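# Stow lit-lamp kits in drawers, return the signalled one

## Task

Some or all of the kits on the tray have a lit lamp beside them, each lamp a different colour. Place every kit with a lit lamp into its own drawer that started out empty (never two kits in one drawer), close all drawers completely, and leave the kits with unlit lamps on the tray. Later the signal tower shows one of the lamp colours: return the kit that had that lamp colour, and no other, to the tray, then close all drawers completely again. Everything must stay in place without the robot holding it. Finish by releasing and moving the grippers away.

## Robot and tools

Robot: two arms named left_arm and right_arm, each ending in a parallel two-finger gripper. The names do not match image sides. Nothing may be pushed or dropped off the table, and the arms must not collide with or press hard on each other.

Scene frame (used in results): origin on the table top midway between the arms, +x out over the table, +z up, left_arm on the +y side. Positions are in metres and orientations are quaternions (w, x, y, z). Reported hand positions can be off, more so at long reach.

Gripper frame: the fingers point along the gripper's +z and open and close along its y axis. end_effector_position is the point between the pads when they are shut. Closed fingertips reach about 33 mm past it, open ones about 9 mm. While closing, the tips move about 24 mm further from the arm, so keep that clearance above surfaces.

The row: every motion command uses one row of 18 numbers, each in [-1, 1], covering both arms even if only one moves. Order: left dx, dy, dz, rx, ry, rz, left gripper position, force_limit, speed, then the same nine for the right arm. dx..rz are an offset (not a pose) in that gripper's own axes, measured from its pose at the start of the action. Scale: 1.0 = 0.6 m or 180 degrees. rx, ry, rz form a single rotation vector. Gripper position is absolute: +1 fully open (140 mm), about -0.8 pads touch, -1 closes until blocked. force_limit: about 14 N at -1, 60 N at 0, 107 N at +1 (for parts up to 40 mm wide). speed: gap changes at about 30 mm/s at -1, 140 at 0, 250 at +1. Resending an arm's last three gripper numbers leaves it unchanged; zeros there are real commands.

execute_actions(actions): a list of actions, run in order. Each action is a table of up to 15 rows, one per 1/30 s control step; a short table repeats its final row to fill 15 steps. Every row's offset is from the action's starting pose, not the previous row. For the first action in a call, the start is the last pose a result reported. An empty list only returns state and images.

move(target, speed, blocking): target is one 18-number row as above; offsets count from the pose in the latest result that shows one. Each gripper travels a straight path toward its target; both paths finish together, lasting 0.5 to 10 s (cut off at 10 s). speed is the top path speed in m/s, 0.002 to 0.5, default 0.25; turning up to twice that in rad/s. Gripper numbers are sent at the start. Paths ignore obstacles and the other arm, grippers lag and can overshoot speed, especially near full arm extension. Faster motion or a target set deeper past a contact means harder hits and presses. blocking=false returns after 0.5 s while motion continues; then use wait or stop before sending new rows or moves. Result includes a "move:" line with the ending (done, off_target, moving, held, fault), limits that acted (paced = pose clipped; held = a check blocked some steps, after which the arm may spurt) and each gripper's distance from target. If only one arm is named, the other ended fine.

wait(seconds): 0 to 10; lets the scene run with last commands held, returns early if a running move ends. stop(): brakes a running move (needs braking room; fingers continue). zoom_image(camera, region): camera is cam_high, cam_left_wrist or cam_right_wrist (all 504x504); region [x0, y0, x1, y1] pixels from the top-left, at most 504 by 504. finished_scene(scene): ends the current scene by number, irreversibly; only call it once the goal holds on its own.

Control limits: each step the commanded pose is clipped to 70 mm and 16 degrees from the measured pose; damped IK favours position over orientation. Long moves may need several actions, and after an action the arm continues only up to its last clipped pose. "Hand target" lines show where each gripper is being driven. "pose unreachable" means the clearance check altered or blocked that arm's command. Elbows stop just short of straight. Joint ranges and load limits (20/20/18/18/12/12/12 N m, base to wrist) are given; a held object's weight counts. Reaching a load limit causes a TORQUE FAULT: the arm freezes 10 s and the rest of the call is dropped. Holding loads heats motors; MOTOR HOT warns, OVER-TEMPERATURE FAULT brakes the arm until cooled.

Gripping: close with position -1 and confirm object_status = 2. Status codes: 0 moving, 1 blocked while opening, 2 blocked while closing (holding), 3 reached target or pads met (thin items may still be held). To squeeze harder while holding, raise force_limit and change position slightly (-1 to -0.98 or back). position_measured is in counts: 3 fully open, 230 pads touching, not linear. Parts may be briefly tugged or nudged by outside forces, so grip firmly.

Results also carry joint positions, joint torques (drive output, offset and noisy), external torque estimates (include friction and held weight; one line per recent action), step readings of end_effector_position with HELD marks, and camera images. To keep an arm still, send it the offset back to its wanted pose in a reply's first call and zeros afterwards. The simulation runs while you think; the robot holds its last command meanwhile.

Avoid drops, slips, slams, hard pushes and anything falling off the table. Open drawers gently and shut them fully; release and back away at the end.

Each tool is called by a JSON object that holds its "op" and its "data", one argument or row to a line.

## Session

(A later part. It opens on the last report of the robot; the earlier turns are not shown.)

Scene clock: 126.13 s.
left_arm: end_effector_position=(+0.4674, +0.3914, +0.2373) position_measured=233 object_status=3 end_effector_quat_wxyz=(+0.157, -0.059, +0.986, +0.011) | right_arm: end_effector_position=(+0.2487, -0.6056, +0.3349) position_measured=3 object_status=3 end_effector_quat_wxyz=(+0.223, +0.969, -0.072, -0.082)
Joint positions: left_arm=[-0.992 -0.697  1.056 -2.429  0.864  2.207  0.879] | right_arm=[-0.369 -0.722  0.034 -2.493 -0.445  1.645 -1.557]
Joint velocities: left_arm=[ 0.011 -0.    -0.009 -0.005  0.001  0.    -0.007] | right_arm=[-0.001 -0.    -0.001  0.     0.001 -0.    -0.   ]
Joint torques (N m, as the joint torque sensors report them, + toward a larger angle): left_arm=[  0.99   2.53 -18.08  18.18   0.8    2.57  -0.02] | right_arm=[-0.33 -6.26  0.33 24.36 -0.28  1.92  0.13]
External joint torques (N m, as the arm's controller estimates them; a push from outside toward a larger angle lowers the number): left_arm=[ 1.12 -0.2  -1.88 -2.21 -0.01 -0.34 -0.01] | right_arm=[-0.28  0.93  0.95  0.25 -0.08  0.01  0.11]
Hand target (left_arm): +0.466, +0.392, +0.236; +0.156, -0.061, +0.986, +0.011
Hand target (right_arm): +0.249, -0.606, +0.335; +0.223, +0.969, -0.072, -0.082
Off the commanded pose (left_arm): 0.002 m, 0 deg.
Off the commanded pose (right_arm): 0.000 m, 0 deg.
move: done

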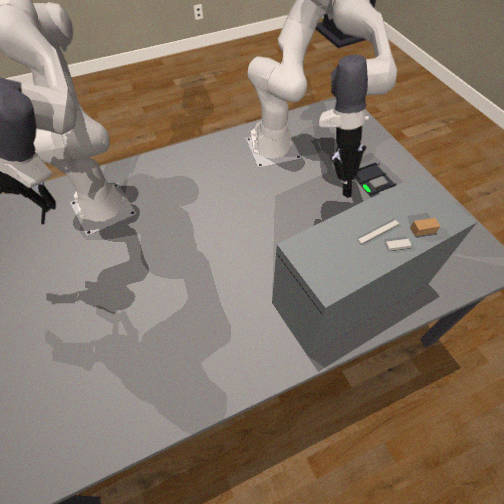

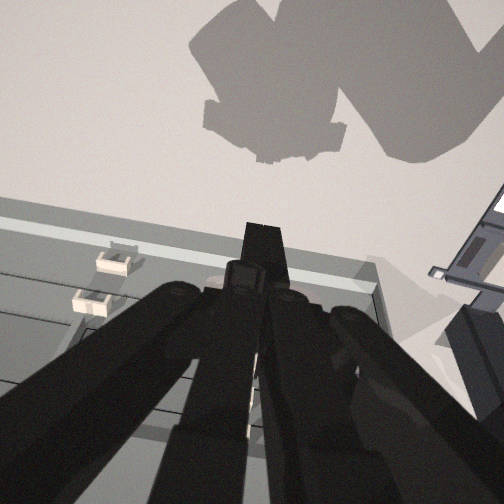

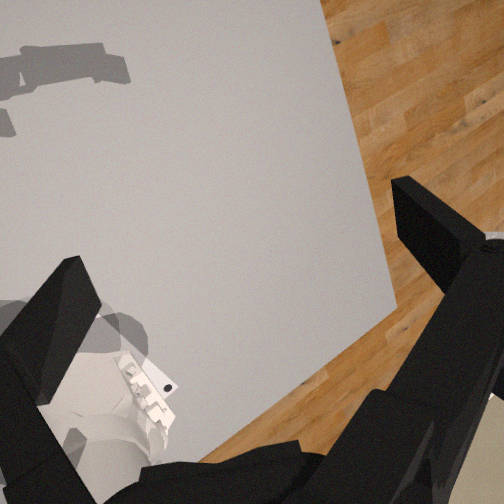

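{"op": "move", "data": {
  "target": [-0.222,0,0.066,0,-0.02,0,-0.12,0.3,0,0,0,0,0,0,0,1,0,0],
  "speed": 0.1
}}

Scene clock: 128.87 s.
left_arm: end_effector_position=(+0.5971, +0.4037, +0.2361) position_measured=144 object_status=3 end_effector_quat_wxyz=(+0.179, -0.059, +0.982, +0.013) | right_arm: end_effector_position=(+0.2487, -0.6056, +0.3349) position_measured=3 object_status=3 end_effector_quat_wxyz=(+0.223, +0.969, -0.072, -0.082)
Joint positions: left_arm=[-1.533 -0.56   1.568 -2.063  0.847  2.287  0.952] | right_arm=[-0.369 -0.722  0.034 -2.493 -0.445  1.645 -1.557]
Joint velocities: left_arm=[-0.015 -0.002  0.011  0.01  -0.    -0.012  0.022] | right_arm=[-0.001  0.001  0.001  0.001 -0.002 -0.001  0.001]
Joint torques (N m, as the joint torque sensors report them, + toward a larger angle): left_arm=[ -1.34  13.07 -17.12  25.96   2.55   5.38  -0.1 ] | right_arm=[-0.34 -6.26  0.56 24.48 -0.31  1.9   0.1 ]
External joint torques (N m, as the arm's controller estimates them; a push from outside toward a larger angle lowers the number): left_arm=[-1.41 -2.55  0.02  5.13  1.8   2.42 -0.09] | right_arm=[-0.34  0.84  1.1   0.43 -0.12 -0.02  0.08]
Hand target (left_arm): +0.605, +0.405, +0.243; +0.190, -0.058, +0.980, +0.011
Hand target (right_arm): +0.249, -0.606, +0.335; +0.223, +0.969, -0.072, -0.082
Off the commanded pose (left_arm): 0.010 m, 1 deg.
Off the commanded pose (right_arm): 0.000 m, 0 deg.
move: off_target (left_arm)

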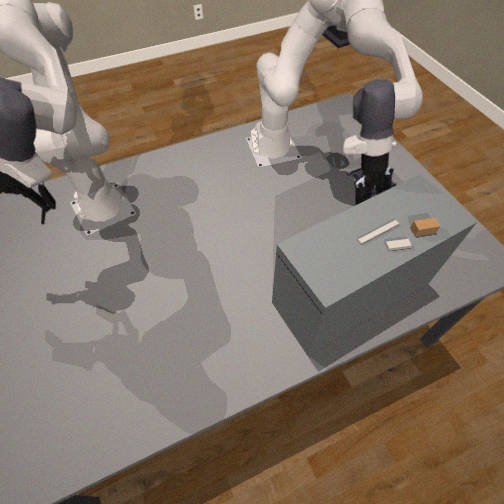

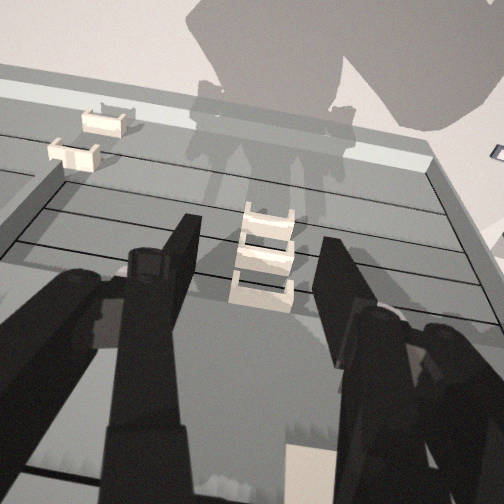

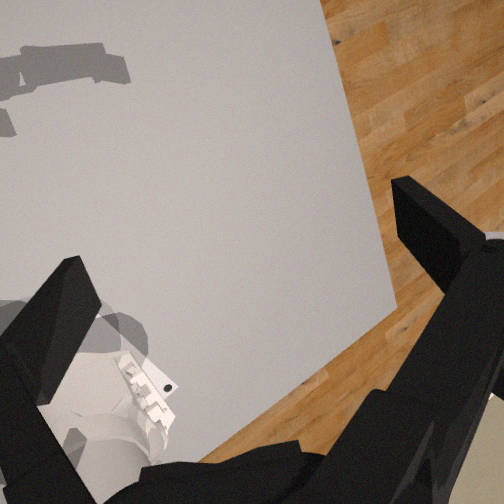

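{"op": "move", "data": {
  "target": [0.005,0.004,-0.012,0,-0.06,0,-0.12,0.3,0,0,0,0,0,0,0,1,0,0],
  "speed": 0.1
}}

{"op": "move", "data": {
  "target": [-0.008,0,0.018,0,0,0,-0.12,0.3,0,0,0,0,0,0,0,1,0,0],
  "speed": 0.03
}}

Scene clock: 133.07 s.
left_arm: end_effector_position=(+0.5913, +0.4052, +0.2397) position_measured=144 object_status=3 end_effector_quat_wxyz=(+0.267, -0.052, +0.962, +0.019) | right_arm: end_effector_position=(+0.2487, -0.6056, +0.3349) position_measured=3 object_status=3 end_effector_quat_wxyz=(+0.223, +0.969, -0.072, -0.082)
Joint positions: left_arm=[-1.296 -0.474  1.437 -2.261  0.988  2.571  0.828] | right_arm=[-0.369 -0.722  0.034 -2.493 -0.445  1.645 -1.557]
Joint velocities: left_arm=[ 0.004  0.007  0.002 -0.003 -0.001  0.021 -0.021] | right_arm=[ 0.    -0.001 -0.001 -0.001  0.001 -0.001  0.001]
Joint torques (N m, as the joint torque sensors report them, + toward a larger angle): left_arm=[  1.54   7.53 -17.07  19.62   0.67   3.51  -0.11] | right_arm=[-0.59 -6.24  0.57 24.38 -0.28  1.9   0.11]
External joint torques (N m, as the arm's controller estimates them; a push from outside toward a larger angle lowers the number): left_arm=[ 1.44  0.43 -3.16 -1.75  0.34  0.52 -0.1 ] | right_arm=[-0.59  0.87  1.13  0.32 -0.1  -0.02  0.09]
Hand target (left_arm): +0.592, +0.404, +0.240; +0.269, -0.056, +0.961, +0.018
Hand target (right_arm): +0.249, -0.606, +0.335; +0.223, +0.969, -0.072, -0.082
Off the commanded pose (left_arm): 0.002 m, 1 deg.
Off the commanded pose (right_arm): 0.000 m, 0 deg.
move: done

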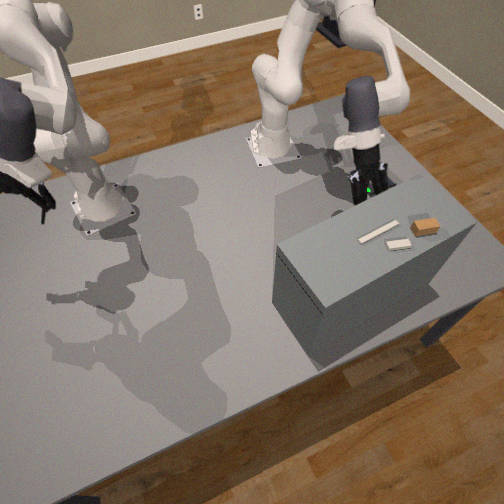

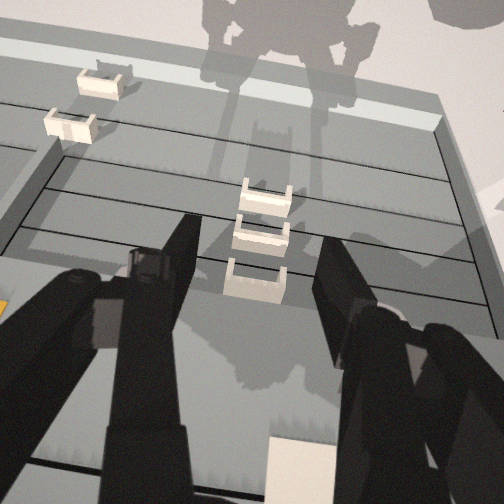

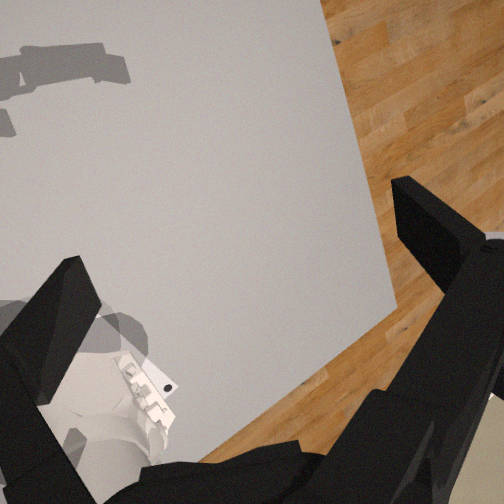

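Scene clock: 133.80 s.
left_arm: end_effector_position=(+0.5982, +0.4063, +0.2308) position_measured=144 object_status=3 end_effector_quat_wxyz=(+0.264, -0.053, +0.963, +0.019) | right_arm: end_effector_position=(+0.2487, -0.6056, +0.3349) position_measured=3 object_status=3 end_effector_quat_wxyz=(+0.223, +0.969, -0.072, -0.082)
Joint positions: left_arm=[-1.366 -0.468  1.51  -2.24   0.988  2.581  0.828] | right_arm=[-0.369 -0.722  0.034 -2.493 -0.445  1.645 -1.557]
Joint velocities: left_arm=[-0.011  0.001  0.01   0.003 -0.001  0.001  0.001] | right_arm=[ 0.001  0.     0.     0.001 -0.    -0.    -0.001]
Joint torques (N m, as the joint torque sensors report them, + toward a larger angle): left_arm=[ -2.19   9.55 -14.43  23.15   1.09   3.76  -0.04] | right_arm=[-0.34 -6.57  0.67 24.38 -0.27  1.92  0.1 ]
External joint torques (N m, as the arm's controller estimates them; a push from outside toward a larger angle lowers the number): left_arm=[-2.19  0.27 -0.37  1.82  0.77  0.73 -0.02] | right_arm=[-0.33  0.56  1.22  0.31 -0.08  0.    0.08]
Hand target (left_arm): +0.601, +0.406, +0.233; +0.268, -0.052, +0.962, +0.019
Hand target (right_arm): +0.249, -0.606, +0.335; +0.223, +0.969, -0.072, -0.082
Off the commanded pose (left_arm): 0.004 m, 0 deg.
Off the commanded pose (right_arm): 0.000 m, 0 deg.
move: off_target (left_arm)

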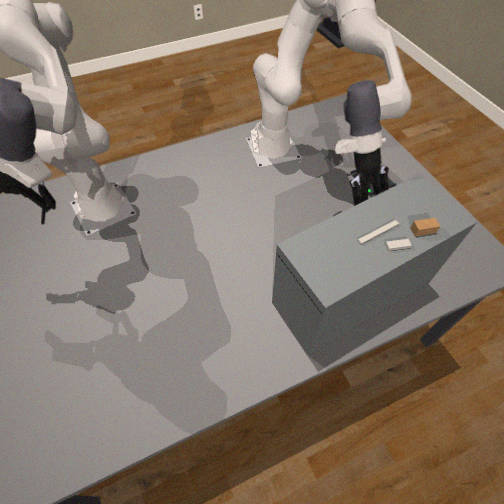

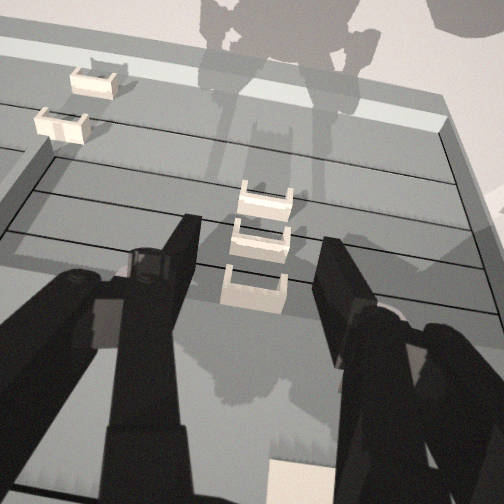

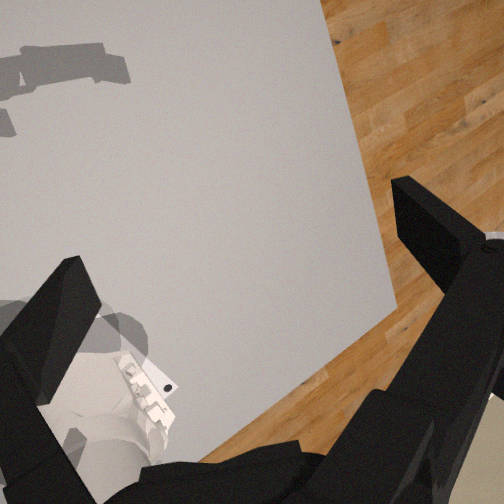

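{"op": "execute_actions", "data": {
  "actions": [
    [[0,0,0,0,0,0,-1,0.3,-0.3,0,0,0,0,0,0,1,0,0]],
    [[0,0,0,0,0,0,-1,0.3,-0.3,0,0,0,0,0,0,1,0,0]]
  ]
}}

{"op": "move", "data": {
  "target": [0.057,0,-0.035,0,0,0,-1,0.3,-0.3,0,0,0,0,0,0,1,0,0],
  "speed": 0.04
}}

Scene clock: 136.70 s.
left_arm: end_effector_position=(+0.5976, +0.4063, +0.2300) position_measured=194 object_status=2 end_effector_quat_wxyz=(+0.263, -0.053, +0.963, +0.020) | right_arm: end_effector_position=(+0.2487, -0.6056, +0.3349) position_measured=3 object_status=3 end_effector_quat_wxyz=(+0.223, +0.969, -0.072, -0.082)
Joint positions: left_arm=[-1.367 -0.467  1.51  -2.24   0.988  2.579  0.828] | right_arm=[-0.369 -0.722  0.034 -2.493 -0.445  1.645 -1.557]
Joint velocities: left_arm=[-0.002  0.    -0.001 -0.001 -0.001  0.001  0.   ] | right_arm=[ 0.     0.     0.001 -0.001  0.002  0.    -0.001]
Joint torques (N m, as the joint torque sensors report them, + toward a larger angle): left_arm=[  0.63   7.96 -15.57  20.79   0.34   2.97   0.  ] | right_arm=[-0.39 -6.52  0.58 24.41 -0.28  1.93  0.12]
External joint torques (N m, as the arm's controller estimates them; a push from outside toward a larger angle lowers the number): left_arm=[ 0.81 -1.32 -1.41 -0.38  0.01 -0.05  0.01] | right_arm=[-0.42  0.59  1.08  0.34 -0.11  0.    0.1 ]
External joint torques at the end of the 1st action: left_arm=[ 0.4  -0.79 -1.2  -0.18  0.08  0.2   0.12] | right_arm=[-0.39  0.63  1.08  0.26 -0.1  -0.02  0.11]
Hand target (left_arm): +0.598, +0.406, +0.230; +0.263, -0.053, +0.963, +0.020
Hand target (right_arm): +0.249, -0.606, +0.335; +0.223, +0.969, -0.072, -0.082
Off the commanded pose (left_arm): 0.000 m, 0 deg.
Off the commanded pose (right_arm): 0.000 m, 0 deg.
Step readings (end_effector_position; steps 1 to 15: 1st action; 16 to 30: 2nd action):
0: left_arm (+0.5983, +0.4063, +0.2307) | right_arm (+0.2487, -0.6056, +0.3349)
1: left_arm (+0.5982, +0.4062, +0.2306) | right_arm (+0.2487, -0.6056, +0.3349)
2: left_arm (+0.5981, +0.4062, +0.2305) | right_arm (+0.2487, -0.6056, +0.3349)
4: left_arm (+0.5979, +0.4062, +0.2302) | right_arm (+0.2487, -0.6056, +0.3349)
8: left_arm (+0.5976, +0.4063, +0.2299) | right_arm (+0.2487, -0.6056, +0.3349)
15: left_arm (+0.5976, +0.4063, +0.2300) | right_arm (+0.2487, -0.6056, +0.3349)
16: left_arm (+0.5976, +0.4063, +0.2300) | right_arm (+0.2487, -0.6056, +0.3349)
17: left_arm (+0.5976, +0.4063, +0.2300) | right_arm (+0.2487, -0.6056, +0.3349)
19: left_arm (+0.5976, +0.4063, +0.2300) | right_arm (+0.2487, -0.6056, +0.3349)
23: left_arm (+0.5976, +0.4063, +0.2300) | right_arm (+0.2487, -0.6056, +0.3349)
30: end_effector_position above

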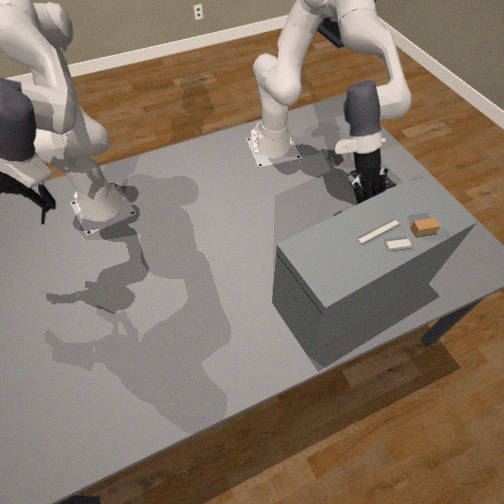

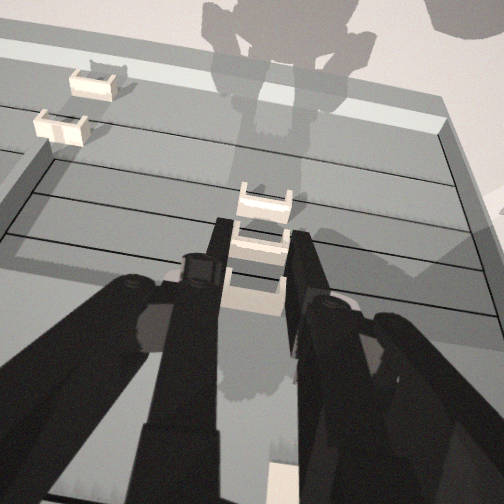

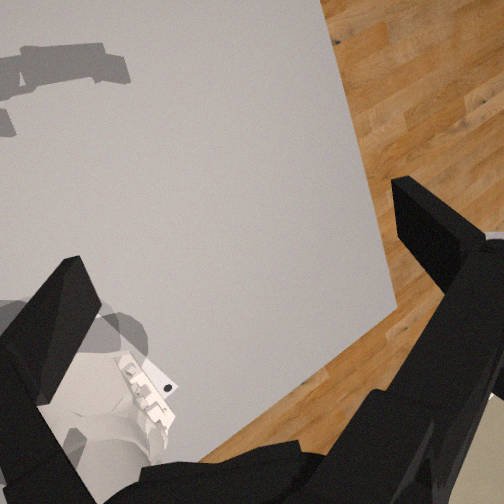

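Scene clock: 138.00 s.
left_arm: end_effector_position=(+0.5573, +0.4023, +0.2285) position_measured=194 object_status=2 end_effector_quat_wxyz=(+0.260, -0.052, +0.964, +0.020) | right_arm: end_effector_position=(+0.2487, -0.6056, +0.3349) position_measured=3 object_status=3 end_effector_quat_wxyz=(+0.223, +0.969, -0.072, -0.082)
Joint positions: left_arm=[-1.137 -0.489  1.3   -2.366  1.01   2.578  0.801] | right_arm=[-0.369 -0.722  0.034 -2.493 -0.445  1.645 -1.557]
Joint velocities: left_arm=[ 0.013  0.    -0.015 -0.009 -0.002 -0.    -0.006] | right_arm=[-0.    -0.001  0.001  0.    -0.    -0.001 -0.001]
Joint torques (N m, as the joint torque sensors report them, + toward a larger angle): left_arm=[  2.32   2.08 -16.12  20.79   0.92   3.3   -0.05] | right_arm=[-0.48 -6.59  0.69 24.49 -0.29  1.93  0.12]
External joint torques (N m, as the arm's controller estimates them; a push from outside toward a larger angle lowers the number): left_arm=[ 2.31 -0.93 -2.7  -0.34  0.61  0.32 -0.04] | right_arm=[-0.49  0.51  1.22  0.45 -0.11  0.02  0.1 ]
Hand target (left_arm): +0.558, +0.402, +0.230; +0.262, -0.053, +0.963, +0.020
Hand target (right_arm): +0.249, -0.606, +0.335; +0.223, +0.969, -0.072, -0.082
Off the commanded pose (left_arm): 0.002 m, 0 deg.
Off the commanded pose (right_arm): 0.000 m, 0 deg.
move: done

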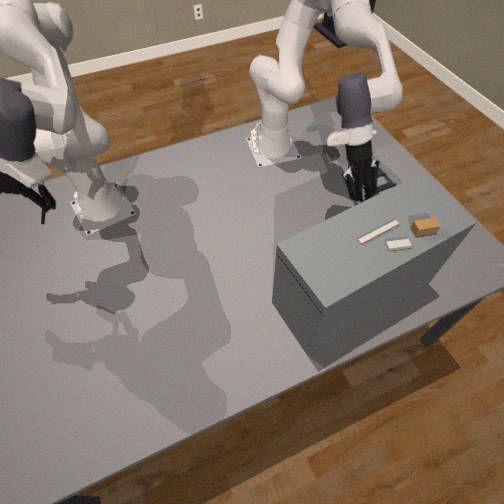

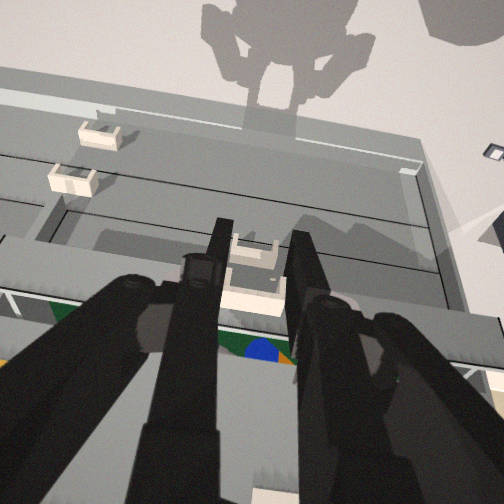

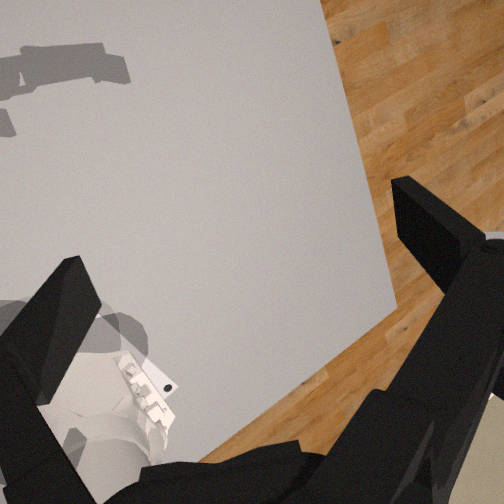

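{"op": "move", "data": {
  "target": [-0.068,0,0.041,0,0,0,-1,0.3,-0.3,0,0,0,0,0,0,1,0,0],
  "speed": 0.04
}}

{"op": "execute_actions", "data": {
  "actions": [
    [[0,0,0,0,0,0,-0.12,0.3,0,0,0,0,0,0,0,1,0,0]]
  ]
}}

{"op": "move", "data": {
  "target": [0.067,0,-0.01,0,-0.035,0,-0.12,0.3,0,0,0,0,0,0,0,1,0,0],
  "speed": 0.08
}}

{"op": "move", "data": {
  "target": [-0.022,0,0.045,0,0,0,-0.12,0.3,0,0,0,0,0,0,0,1,0,0],
  "speed": 0.05
}}

Scene clock: 141.53 s.
left_arm: end_effector_position=(+0.5999, +0.4062, +0.2298) position_measured=194 object_status=2 end_effector_quat_wxyz=(+0.256, -0.055, +0.965, +0.025) | right_arm: end_effector_position=(+0.2487, -0.6056, +0.3349) position_measured=3 object_status=3 end_effector_quat_wxyz=(+0.223, +0.969, -0.072, -0.082)
Joint positions: left_arm=[-1.399 -0.471  1.528 -2.219  0.982  2.548  0.83 ] | right_arm=[-0.369 -0.722  0.034 -2.493 -0.445  1.645 -1.557]
Joint velocities: left_arm=[-0.015 -0.027  0.002  0.016  0.001 -0.039  0.004] | right_arm=[-0.001  0.001 -0.002  0.001 -0.001 -0.001  0.001]
Joint torques (N m, as the joint torque sensors report them, + toward a larger angle): left_arm=[-8.83  7.18 -3.56 22.51  2.35  6.72  0.33] | right_arm=[-0.59 -6.6   0.41 24.55 -0.27  1.89  0.14]
External joint torques (N m, as the arm's controller estimates them; a push from outside toward a larger angle lowers the number): left_arm=[-9.   -2.97 10.53  1.24  1.95  3.78  0.36] | right_arm=[-0.51  0.43  1.06  0.52 -0.08 -0.02  0.12]
Hand target (left_arm): +0.604, +0.407, +0.229; +0.261, -0.052, +0.964, +0.020
Hand target (right_arm): +0.249, -0.606, +0.335; +0.223, +0.969, -0.072, -0.082
Off the commanded pose (left_arm): 0.005 m, 1 deg.
Off the commanded pose (right_arm): 0.000 m, 0 deg.
move: off_target (left_arm)

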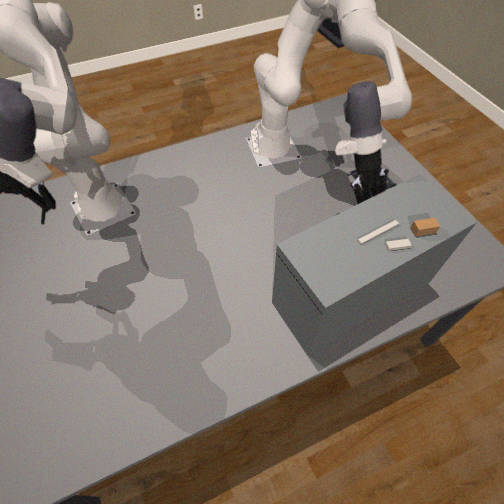

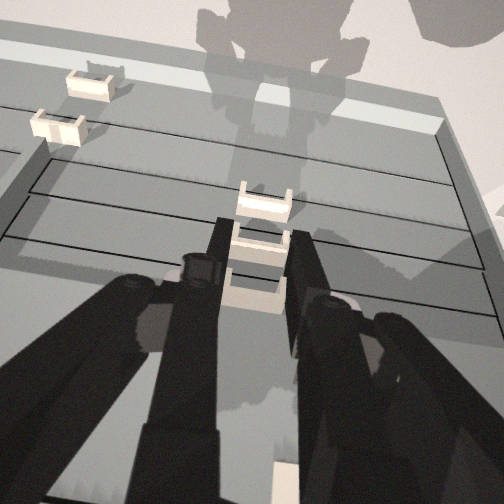

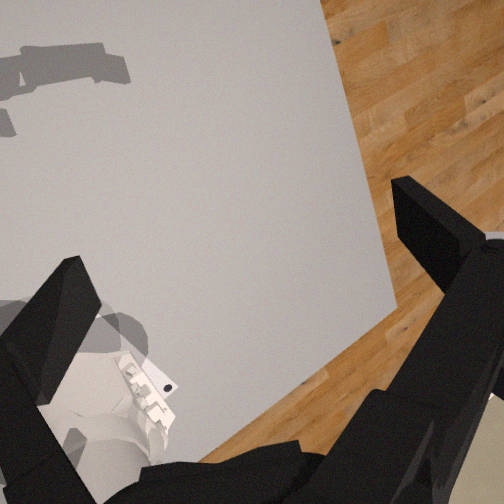

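Scene clock: 142.03 s.
left_arm: end_effector_position=(+0.5983, +0.4081, +0.2281) position_measured=144 object_status=3 end_effector_quat_wxyz=(+0.253, -0.056, +0.966, +0.026) | right_arm: end_effector_position=(+0.2487, -0.6056, +0.3349) position_measured=3 object_status=3 end_effector_quat_wxyz=(+0.223, +0.969, -0.072, -0.082)
Joint positions: left_arm=[-1.398 -0.471  1.528 -2.22   0.981  2.542  0.83 ] | right_arm=[-0.369 -0.722  0.034 -2.493 -0.445  1.645 -1.557]
Joint velocities: left_arm=[ 0.002  0.001 -0.     0.    -0.001 -0.    -0.002] | right_arm=[-0.002  0.002  0.     0.001 -0.    -0.002  0.   ]
Joint torques (N m, as the joint torque sensors report them, + toward a larger angle): left_arm=[ -0.15   8.41 -15.73  20.43   0.64   3.6    0.06] | right_arm=[-0.41 -6.28  0.66 24.58 -0.27  1.92  0.1 ]
External joint torques (N m, as the arm's controller estimates them; a push from outside toward a larger angle lowers the number): left_arm=[-0.26 -1.66 -1.59 -0.94  0.27  0.63  0.07] | right_arm=[-0.35  0.71  1.27  0.6  -0.08  0.01  0.08]
Hand target (left_arm): +0.600, +0.406, +0.230; +0.256, -0.055, +0.965, +0.025
Hand target (right_arm): +0.249, -0.606, +0.335; +0.223, +0.969, -0.072, -0.082
Off the commanded pose (left_arm): 0.003 m, 0 deg.
Off the commanded pose (right_arm): 0.000 m, 0 deg.
Step readings (end_effector_position):
0: left_arm (+0.5999, +0.4062, +0.2298) | right_arm (+0.2487, -0.6056, +0.3349)
1: left_arm (+0.5995, +0.4062, +0.2300) | right_arm (+0.2487, -0.6056, +0.3349)
2: left_arm (+0.5987, +0.4067, +0.2291) | right_arm (+0.2487, -0.6056, +0.3349)
4: left_arm (+0.5982, +0.4080, +0.2281) | right_arm (+0.2487, -0.6056, +0.3349)
8: left_arm (+0.5983, +0.4081, +0.2281) | right_arm (+0.2487, -0.6056, +0.3349)
15: end_effector_position above

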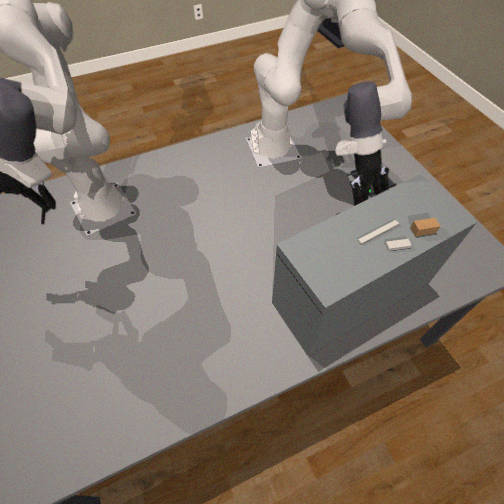

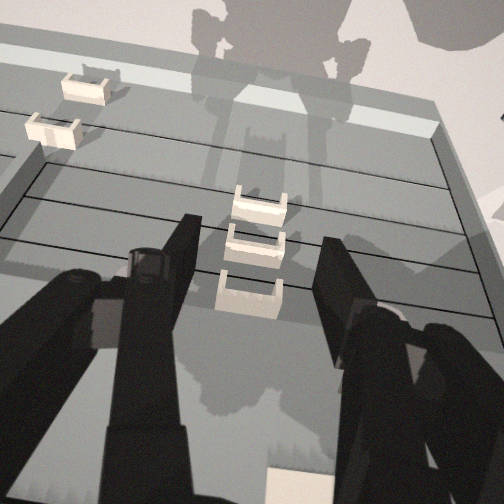

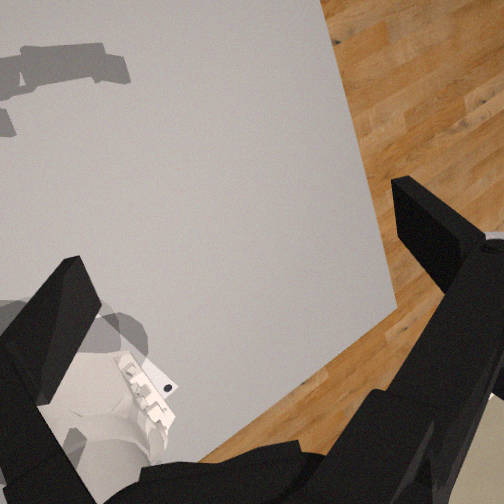

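Scene clock: 143.47 s.
left_arm: end_effector_position=(+0.5607, +0.4041, +0.2115) position_measured=144 object_status=3 end_effector_quat_wxyz=(+0.302, -0.049, +0.951, +0.032) | right_arm: end_effector_position=(+0.2487, -0.6056, +0.3349) position_measured=3 object_status=3 end_effector_quat_wxyz=(+0.223, +0.969, -0.072, -0.082)
Joint positions: left_arm=[-1.098 -0.38   1.332 -2.425  1.169  2.771  0.644] | right_arm=[-0.369 -0.722  0.034 -2.493 -0.445  1.645 -1.557]
Joint velocities: left_arm=[ 0.007  0.01  -0.005 -0.003 -0.001  0.02  -0.031] | right_arm=[-0.    -0.     0.    -0.001 -0.001  0.001  0.002]
Joint torques (N m, as the joint torque sensors report them, + toward a larger angle): left_arm=[  0.33   1.24 -12.47  18.72   0.45   3.09  -0.17] | right_arm=[-0.4  -6.45  0.54 24.49 -0.27  1.89  0.1 ]
External joint torques (N m, as the arm's controller estimates them; a push from outside toward a larger angle lowers the number): left_arm=[ 0.37  0.8  -2.07 -2.23  0.67  0.3  -0.16] | right_arm=[-0.42  0.66  1.07  0.45 -0.09 -0.03  0.08]
Hand target (left_arm): +0.560, +0.403, +0.211; +0.304, -0.053, +0.951, +0.029
Hand target (right_arm): +0.249, -0.606, +0.335; +0.223, +0.969, -0.072, -0.082
Off the commanded pose (left_arm): 0.002 m, 1 deg.
Off the commanded pose (right_arm): 0.000 m, 0 deg.
move: done

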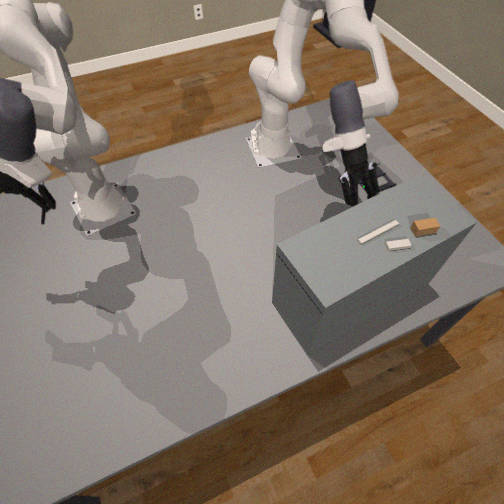

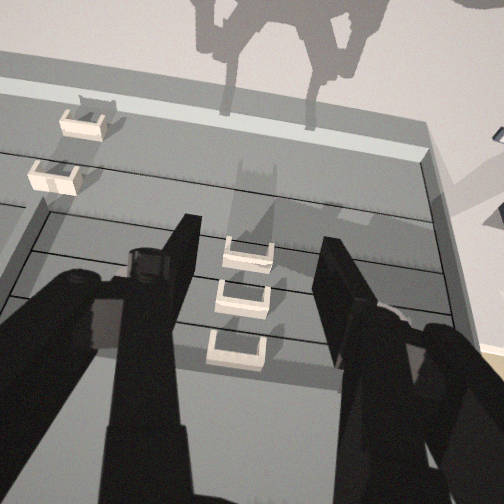

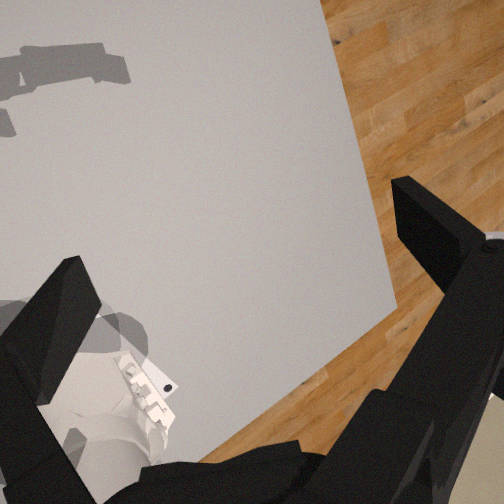

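Scene clock: 144.47 s.
left_arm: end_effector_position=(+0.5852, +0.4072, +0.1966) position_measured=144 object_status=3 end_effector_quat_wxyz=(+0.301, -0.050, +0.952, +0.031) | right_arm: end_effector_position=(+0.2487, -0.6056, +0.3349) position_measured=3 object_status=3 end_effector_quat_wxyz=(+0.223, +0.969, -0.072, -0.082)
Joint positions: left_arm=[-1.352 -0.331  1.592 -2.353  1.155  2.816  0.645] | right_arm=[-0.369 -0.722  0.034 -2.493 -0.445  1.645 -1.557]
Joint velocities: left_arm=[-0.018 -0.     0.02   0.005  0.001  0.009 -0.001] | right_arm=[-0.    -0.001  0.    -0.001  0.002  0.     0.001]
Joint torques (N m, as the joint torque sensors report them, + toward a larger angle): left_arm=[-1.09  7.17 -9.62 21.89  0.5   3.3  -0.03] | right_arm=[-0.42 -6.23  0.57 24.59 -0.3   1.93  0.14]
External joint torques (N m, as the arm's controller estimates them; a push from outside toward a larger angle lowers the number): left_arm=[-1.22  0.35  0.06  0.84  0.82  0.5  -0.02] | right_arm=[-0.48  0.92  1.05  0.53 -0.12  0.    0.12]
Hand target (left_arm): +0.587, +0.407, +0.198; +0.303, -0.048, +0.951, +0.031
Hand target (right_arm): +0.249, -0.606, +0.335; +0.223, +0.969, -0.072, -0.082
Off the commanded pose (left_arm): 0.002 m, 0 deg.
Off the commanded pose (right_arm): 0.000 m, 0 deg.
move: done

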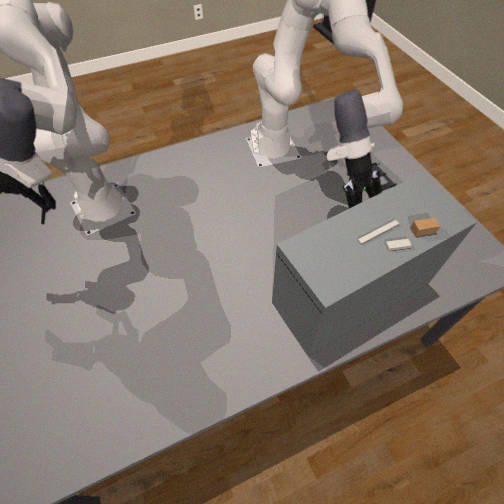

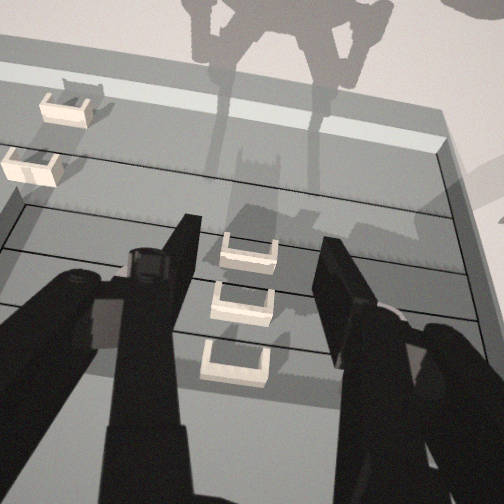

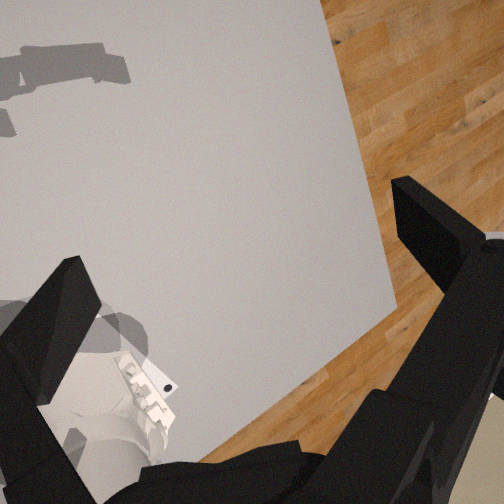

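{"op": "move", "data": {
  "target": [-0.017,-0.013,0.011,0,0,0,-0.12,0.3,0,0,0,0,0,0,0,1,0,0],
  "speed": 0.03
}}

{"op": "execute_actions", "data": {
  "actions": [
    [[0,0,0,0,0,0,-1,0.3,-0.3,0,0,0,0,0,0,1,0,0]],
    [[0,0,0,0,0,0,-1,0.3,-0.3,0,0,0,0,0,0,1,0,0]]
  ]
}}

{"op": "move", "data": {
  "target": [0.062,0,-0.044,0,0,0,-1,0.3,-0.3,0,0,0,0,0,0,1,0,0],
  "speed": 0.04
}}

Scene clock: 147.83 s.
left_arm: end_effector_position=(+0.5977, +0.3997, +0.1977) position_measured=144 object_status=3 end_effector_quat_wxyz=(+0.302, -0.045, +0.952, +0.032) | right_arm: end_effector_position=(+0.2487, -0.6056, +0.3349) position_measured=3 object_status=3 end_effector_quat_wxyz=(+0.223, +0.969, -0.072, -0.082)
Joint positions: left_arm=[-1.457 -0.332  1.674 -2.315  1.152  2.808  0.644] | right_arm=[-0.369 -0.722  0.034 -2.493 -0.445  1.645 -1.557]
Joint velocities: left_arm=[-0.017 -0.002  0.017  0.003 -0.002 -0.005 -0.001] | right_arm=[-0.001  0.     0.001 -0.001  0.001  0.     0.003]
Joint torques (N m, as the joint torque sensors report them, + toward a larger angle): left_arm=[ -0.67   8.02 -10.12  21.12  -1.47   2.42   0.01] | right_arm=[-0.45 -6.28  0.49 24.3  -0.29  1.93  0.14]
External joint torques (N m, as the arm's controller estimates them; a push from outside toward a larger angle lowers the number): left_arm=[-0.57 -1.52 -0.13  0.09 -1.19 -0.37  0.02] | right_arm=[-0.42  0.83  1.08  0.25 -0.11  0.01  0.12]
Hand target (left_arm): +0.598, +0.401, +0.198; +0.302, -0.050, +0.952, +0.031
Hand target (right_arm): +0.249, -0.606, +0.335; +0.223, +0.969, -0.072, -0.082
Off the commanded pose (left_arm): 0.001 m, 1 deg.
Off the commanded pose (right_arm): 0.000 m, 0 deg.
move: done

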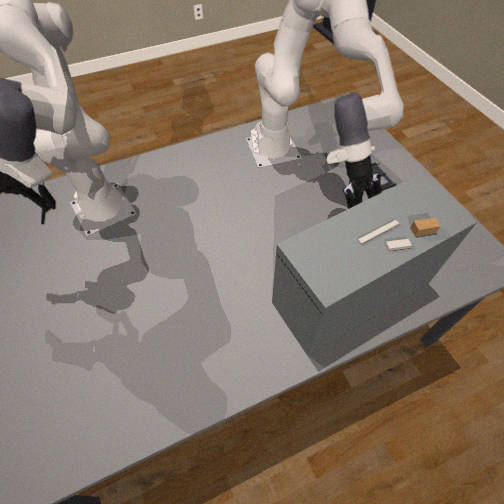

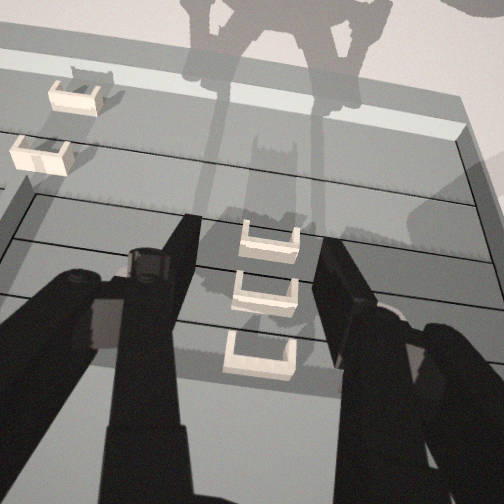

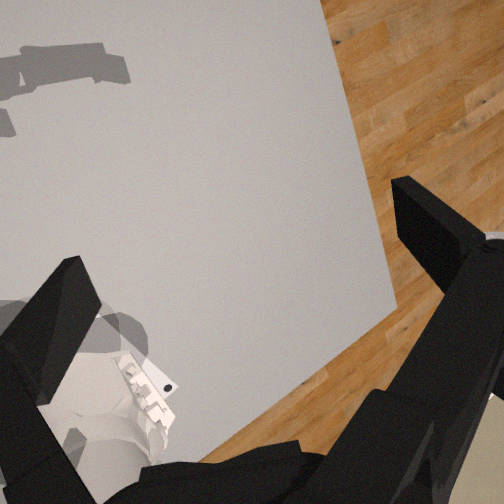

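Scene clock: 148.83 s.
left_arm: end_effector_position=(+0.5975, +0.4046, +0.1975) position_measured=194 object_status=2 end_effector_quat_wxyz=(+0.302, -0.048, +0.952, +0.035) | right_arm: end_effector_position=(+0.2487, -0.6056, +0.3349) position_measured=3 object_status=3 end_effector_quat_wxyz=(+0.223, +0.969, -0.072, -0.082)
Joint positions: left_arm=[-1.453 -0.332  1.675 -2.314  1.152  2.803  0.644] | right_arm=[-0.369 -0.722  0.034 -2.493 -0.445  1.645 -1.557]
Joint velocities: left_arm=[ 0.001 -0.    -0.002 -0.    -0.002 -0.    -0.001] | right_arm=[ 0.    -0.     0.001  0.    -0.001 -0.     0.001]
Joint torques (N m, as the joint torque sensors report them, + toward a larger angle): left_arm=[  0.07   8.88 -10.99  20.25  -0.34   2.86   0.11] | right_arm=[-0.58 -6.39  0.58 24.5  -0.29  1.92  0.15]
External joint torques (N m, as the arm's controller estimates them; a push from outside toward a larger angle lowers the number): left_arm=[ 0.07 -0.71 -1.09 -0.88 -0.05  0.08  0.13] | right_arm=[-0.57  0.63  1.12  0.53 -0.1   0.01  0.13]
External joint torques at the end of the 1st action: left_arm=[-1.84 -1.96 -2.34 -0.56  0.3   0.51  0.1 ] | right_arm=[-0.39  0.35  1.19  0.12 -0.09  0.02  0.09]
Hand target (left_arm): +0.597, +0.405, +0.197; +0.302, -0.048, +0.952, +0.035
Hand target (right_arm): +0.249, -0.606, +0.335; +0.223, +0.969, -0.072, -0.082
Off the commanded pose (left_arm): 0.000 m, 0 deg.
Off the commanded pose (right_arm): 0.000 m, 0 deg.
Step readings (end_effector_position; steps 1 to 15: 1st action; 16 to 30: 2nd action):
0: left_arm (+0.5977, +0.3997, +0.1977) | right_arm (+0.2487, -0.6056, +0.3349)
1: left_arm (+0.5977, +0.3998, +0.1976) | right_arm (+0.2487, -0.6056, +0.3349)
2: left_arm (+0.5976, +0.4000, +0.1975) | right_arm (+0.2487, -0.6056, +0.3349)
4: left_arm (+0.5973, +0.4007, +0.1971) | right_arm (+0.2487, -0.6056, +0.3349)
8: left_arm (+0.5974, +0.4046, +0.1973) | right_arm (+0.2487, -0.6056, +0.3349)
15: left_arm (+0.5975, +0.4045, +0.1975) | right_arm (+0.2487, -0.6056, +0.3349)
16: left_arm (+0.5975, +0.4046, +0.1975) | right_arm (+0.2487, -0.6056, +0.3349)
17: left_arm (+0.5975, +0.4046, +0.1975) | right_arm (+0.2487, -0.6056, +0.3349)
19: left_arm (+0.5975, +0.4046, +0.1975) | right_arm (+0.2487, -0.6056, +0.3349)
23: left_arm (+0.5975, +0.4046, +0.1975) | right_arm (+0.2487, -0.6056, +0.3349)
30: end_effector_position above

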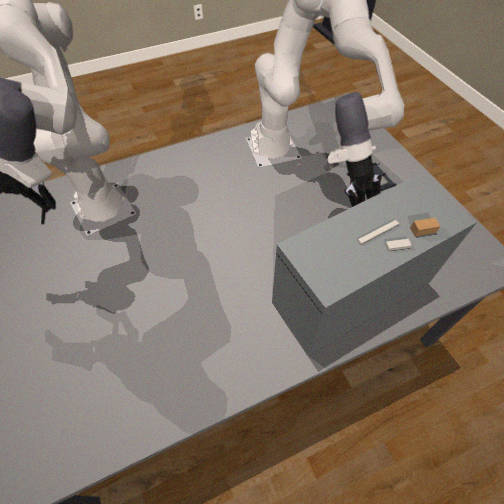

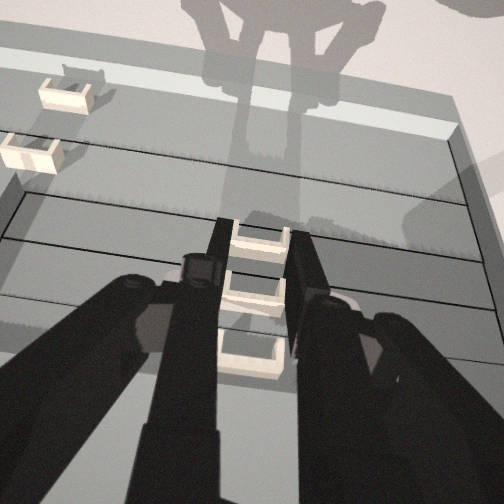

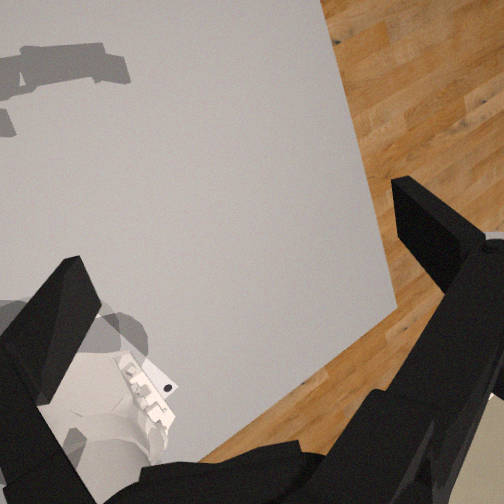

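Scene clock: 150.30 s.
left_arm: end_effector_position=(+0.5519, +0.4004, +0.1952) position_measured=194 object_status=2 end_effector_quat_wxyz=(+0.299, -0.047, +0.953, +0.036) | right_arm: end_effector_position=(+0.2487, -0.6056, +0.3349) position_measured=3 object_status=3 end_effector_quat_wxyz=(+0.223, +0.969, -0.072, -0.082)
Joint positions: left_arm=[-1.098 -0.341  1.344 -2.452  1.201  2.808  0.6  ] | right_arm=[-0.369 -0.722  0.034 -2.493 -0.445  1.645 -1.557]
Joint velocities: left_arm=[ 0.019  0.    -0.02  -0.008  0.001 -0.    -0.009] | right_arm=[-0.001 -0.     0.001  0.    -0.001  0.     0.002]
Joint torques (N m, as the joint torque sensors report them, + toward a larger angle): left_arm=[  1.77  -0.76 -12.43  19.98   0.5    2.91  -0.19] | right_arm=[-0.34 -6.49  0.51 24.46 -0.27  1.91  0.13]
External joint torques (N m, as the arm's controller estimates them; a push from outside toward a larger angle lowers the number): left_arm=[ 1.76 -0.42 -3.22 -0.86  0.86  0.18 -0.17] | right_arm=[-0.34  0.65  1.03  0.4  -0.08 -0.01  0.11]
Hand target (left_arm): +0.552, +0.400, +0.196; +0.300, -0.048, +0.952, +0.035
Hand target (right_arm): +0.249, -0.606, +0.335; +0.223, +0.969, -0.072, -0.082
Off the commanded pose (left_arm): 0.003 m, 0 deg.
Off the commanded pose (right_arm): 0.000 m, 0 deg.
move: done

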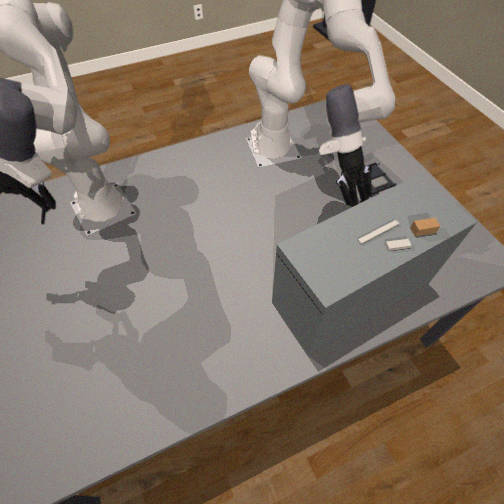

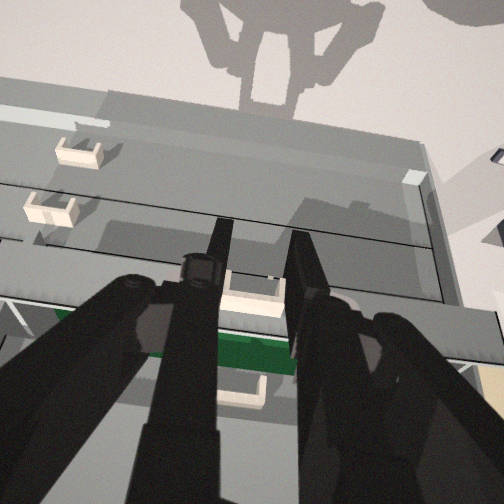

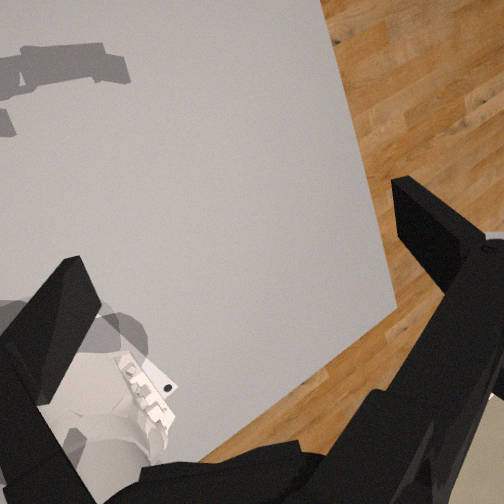

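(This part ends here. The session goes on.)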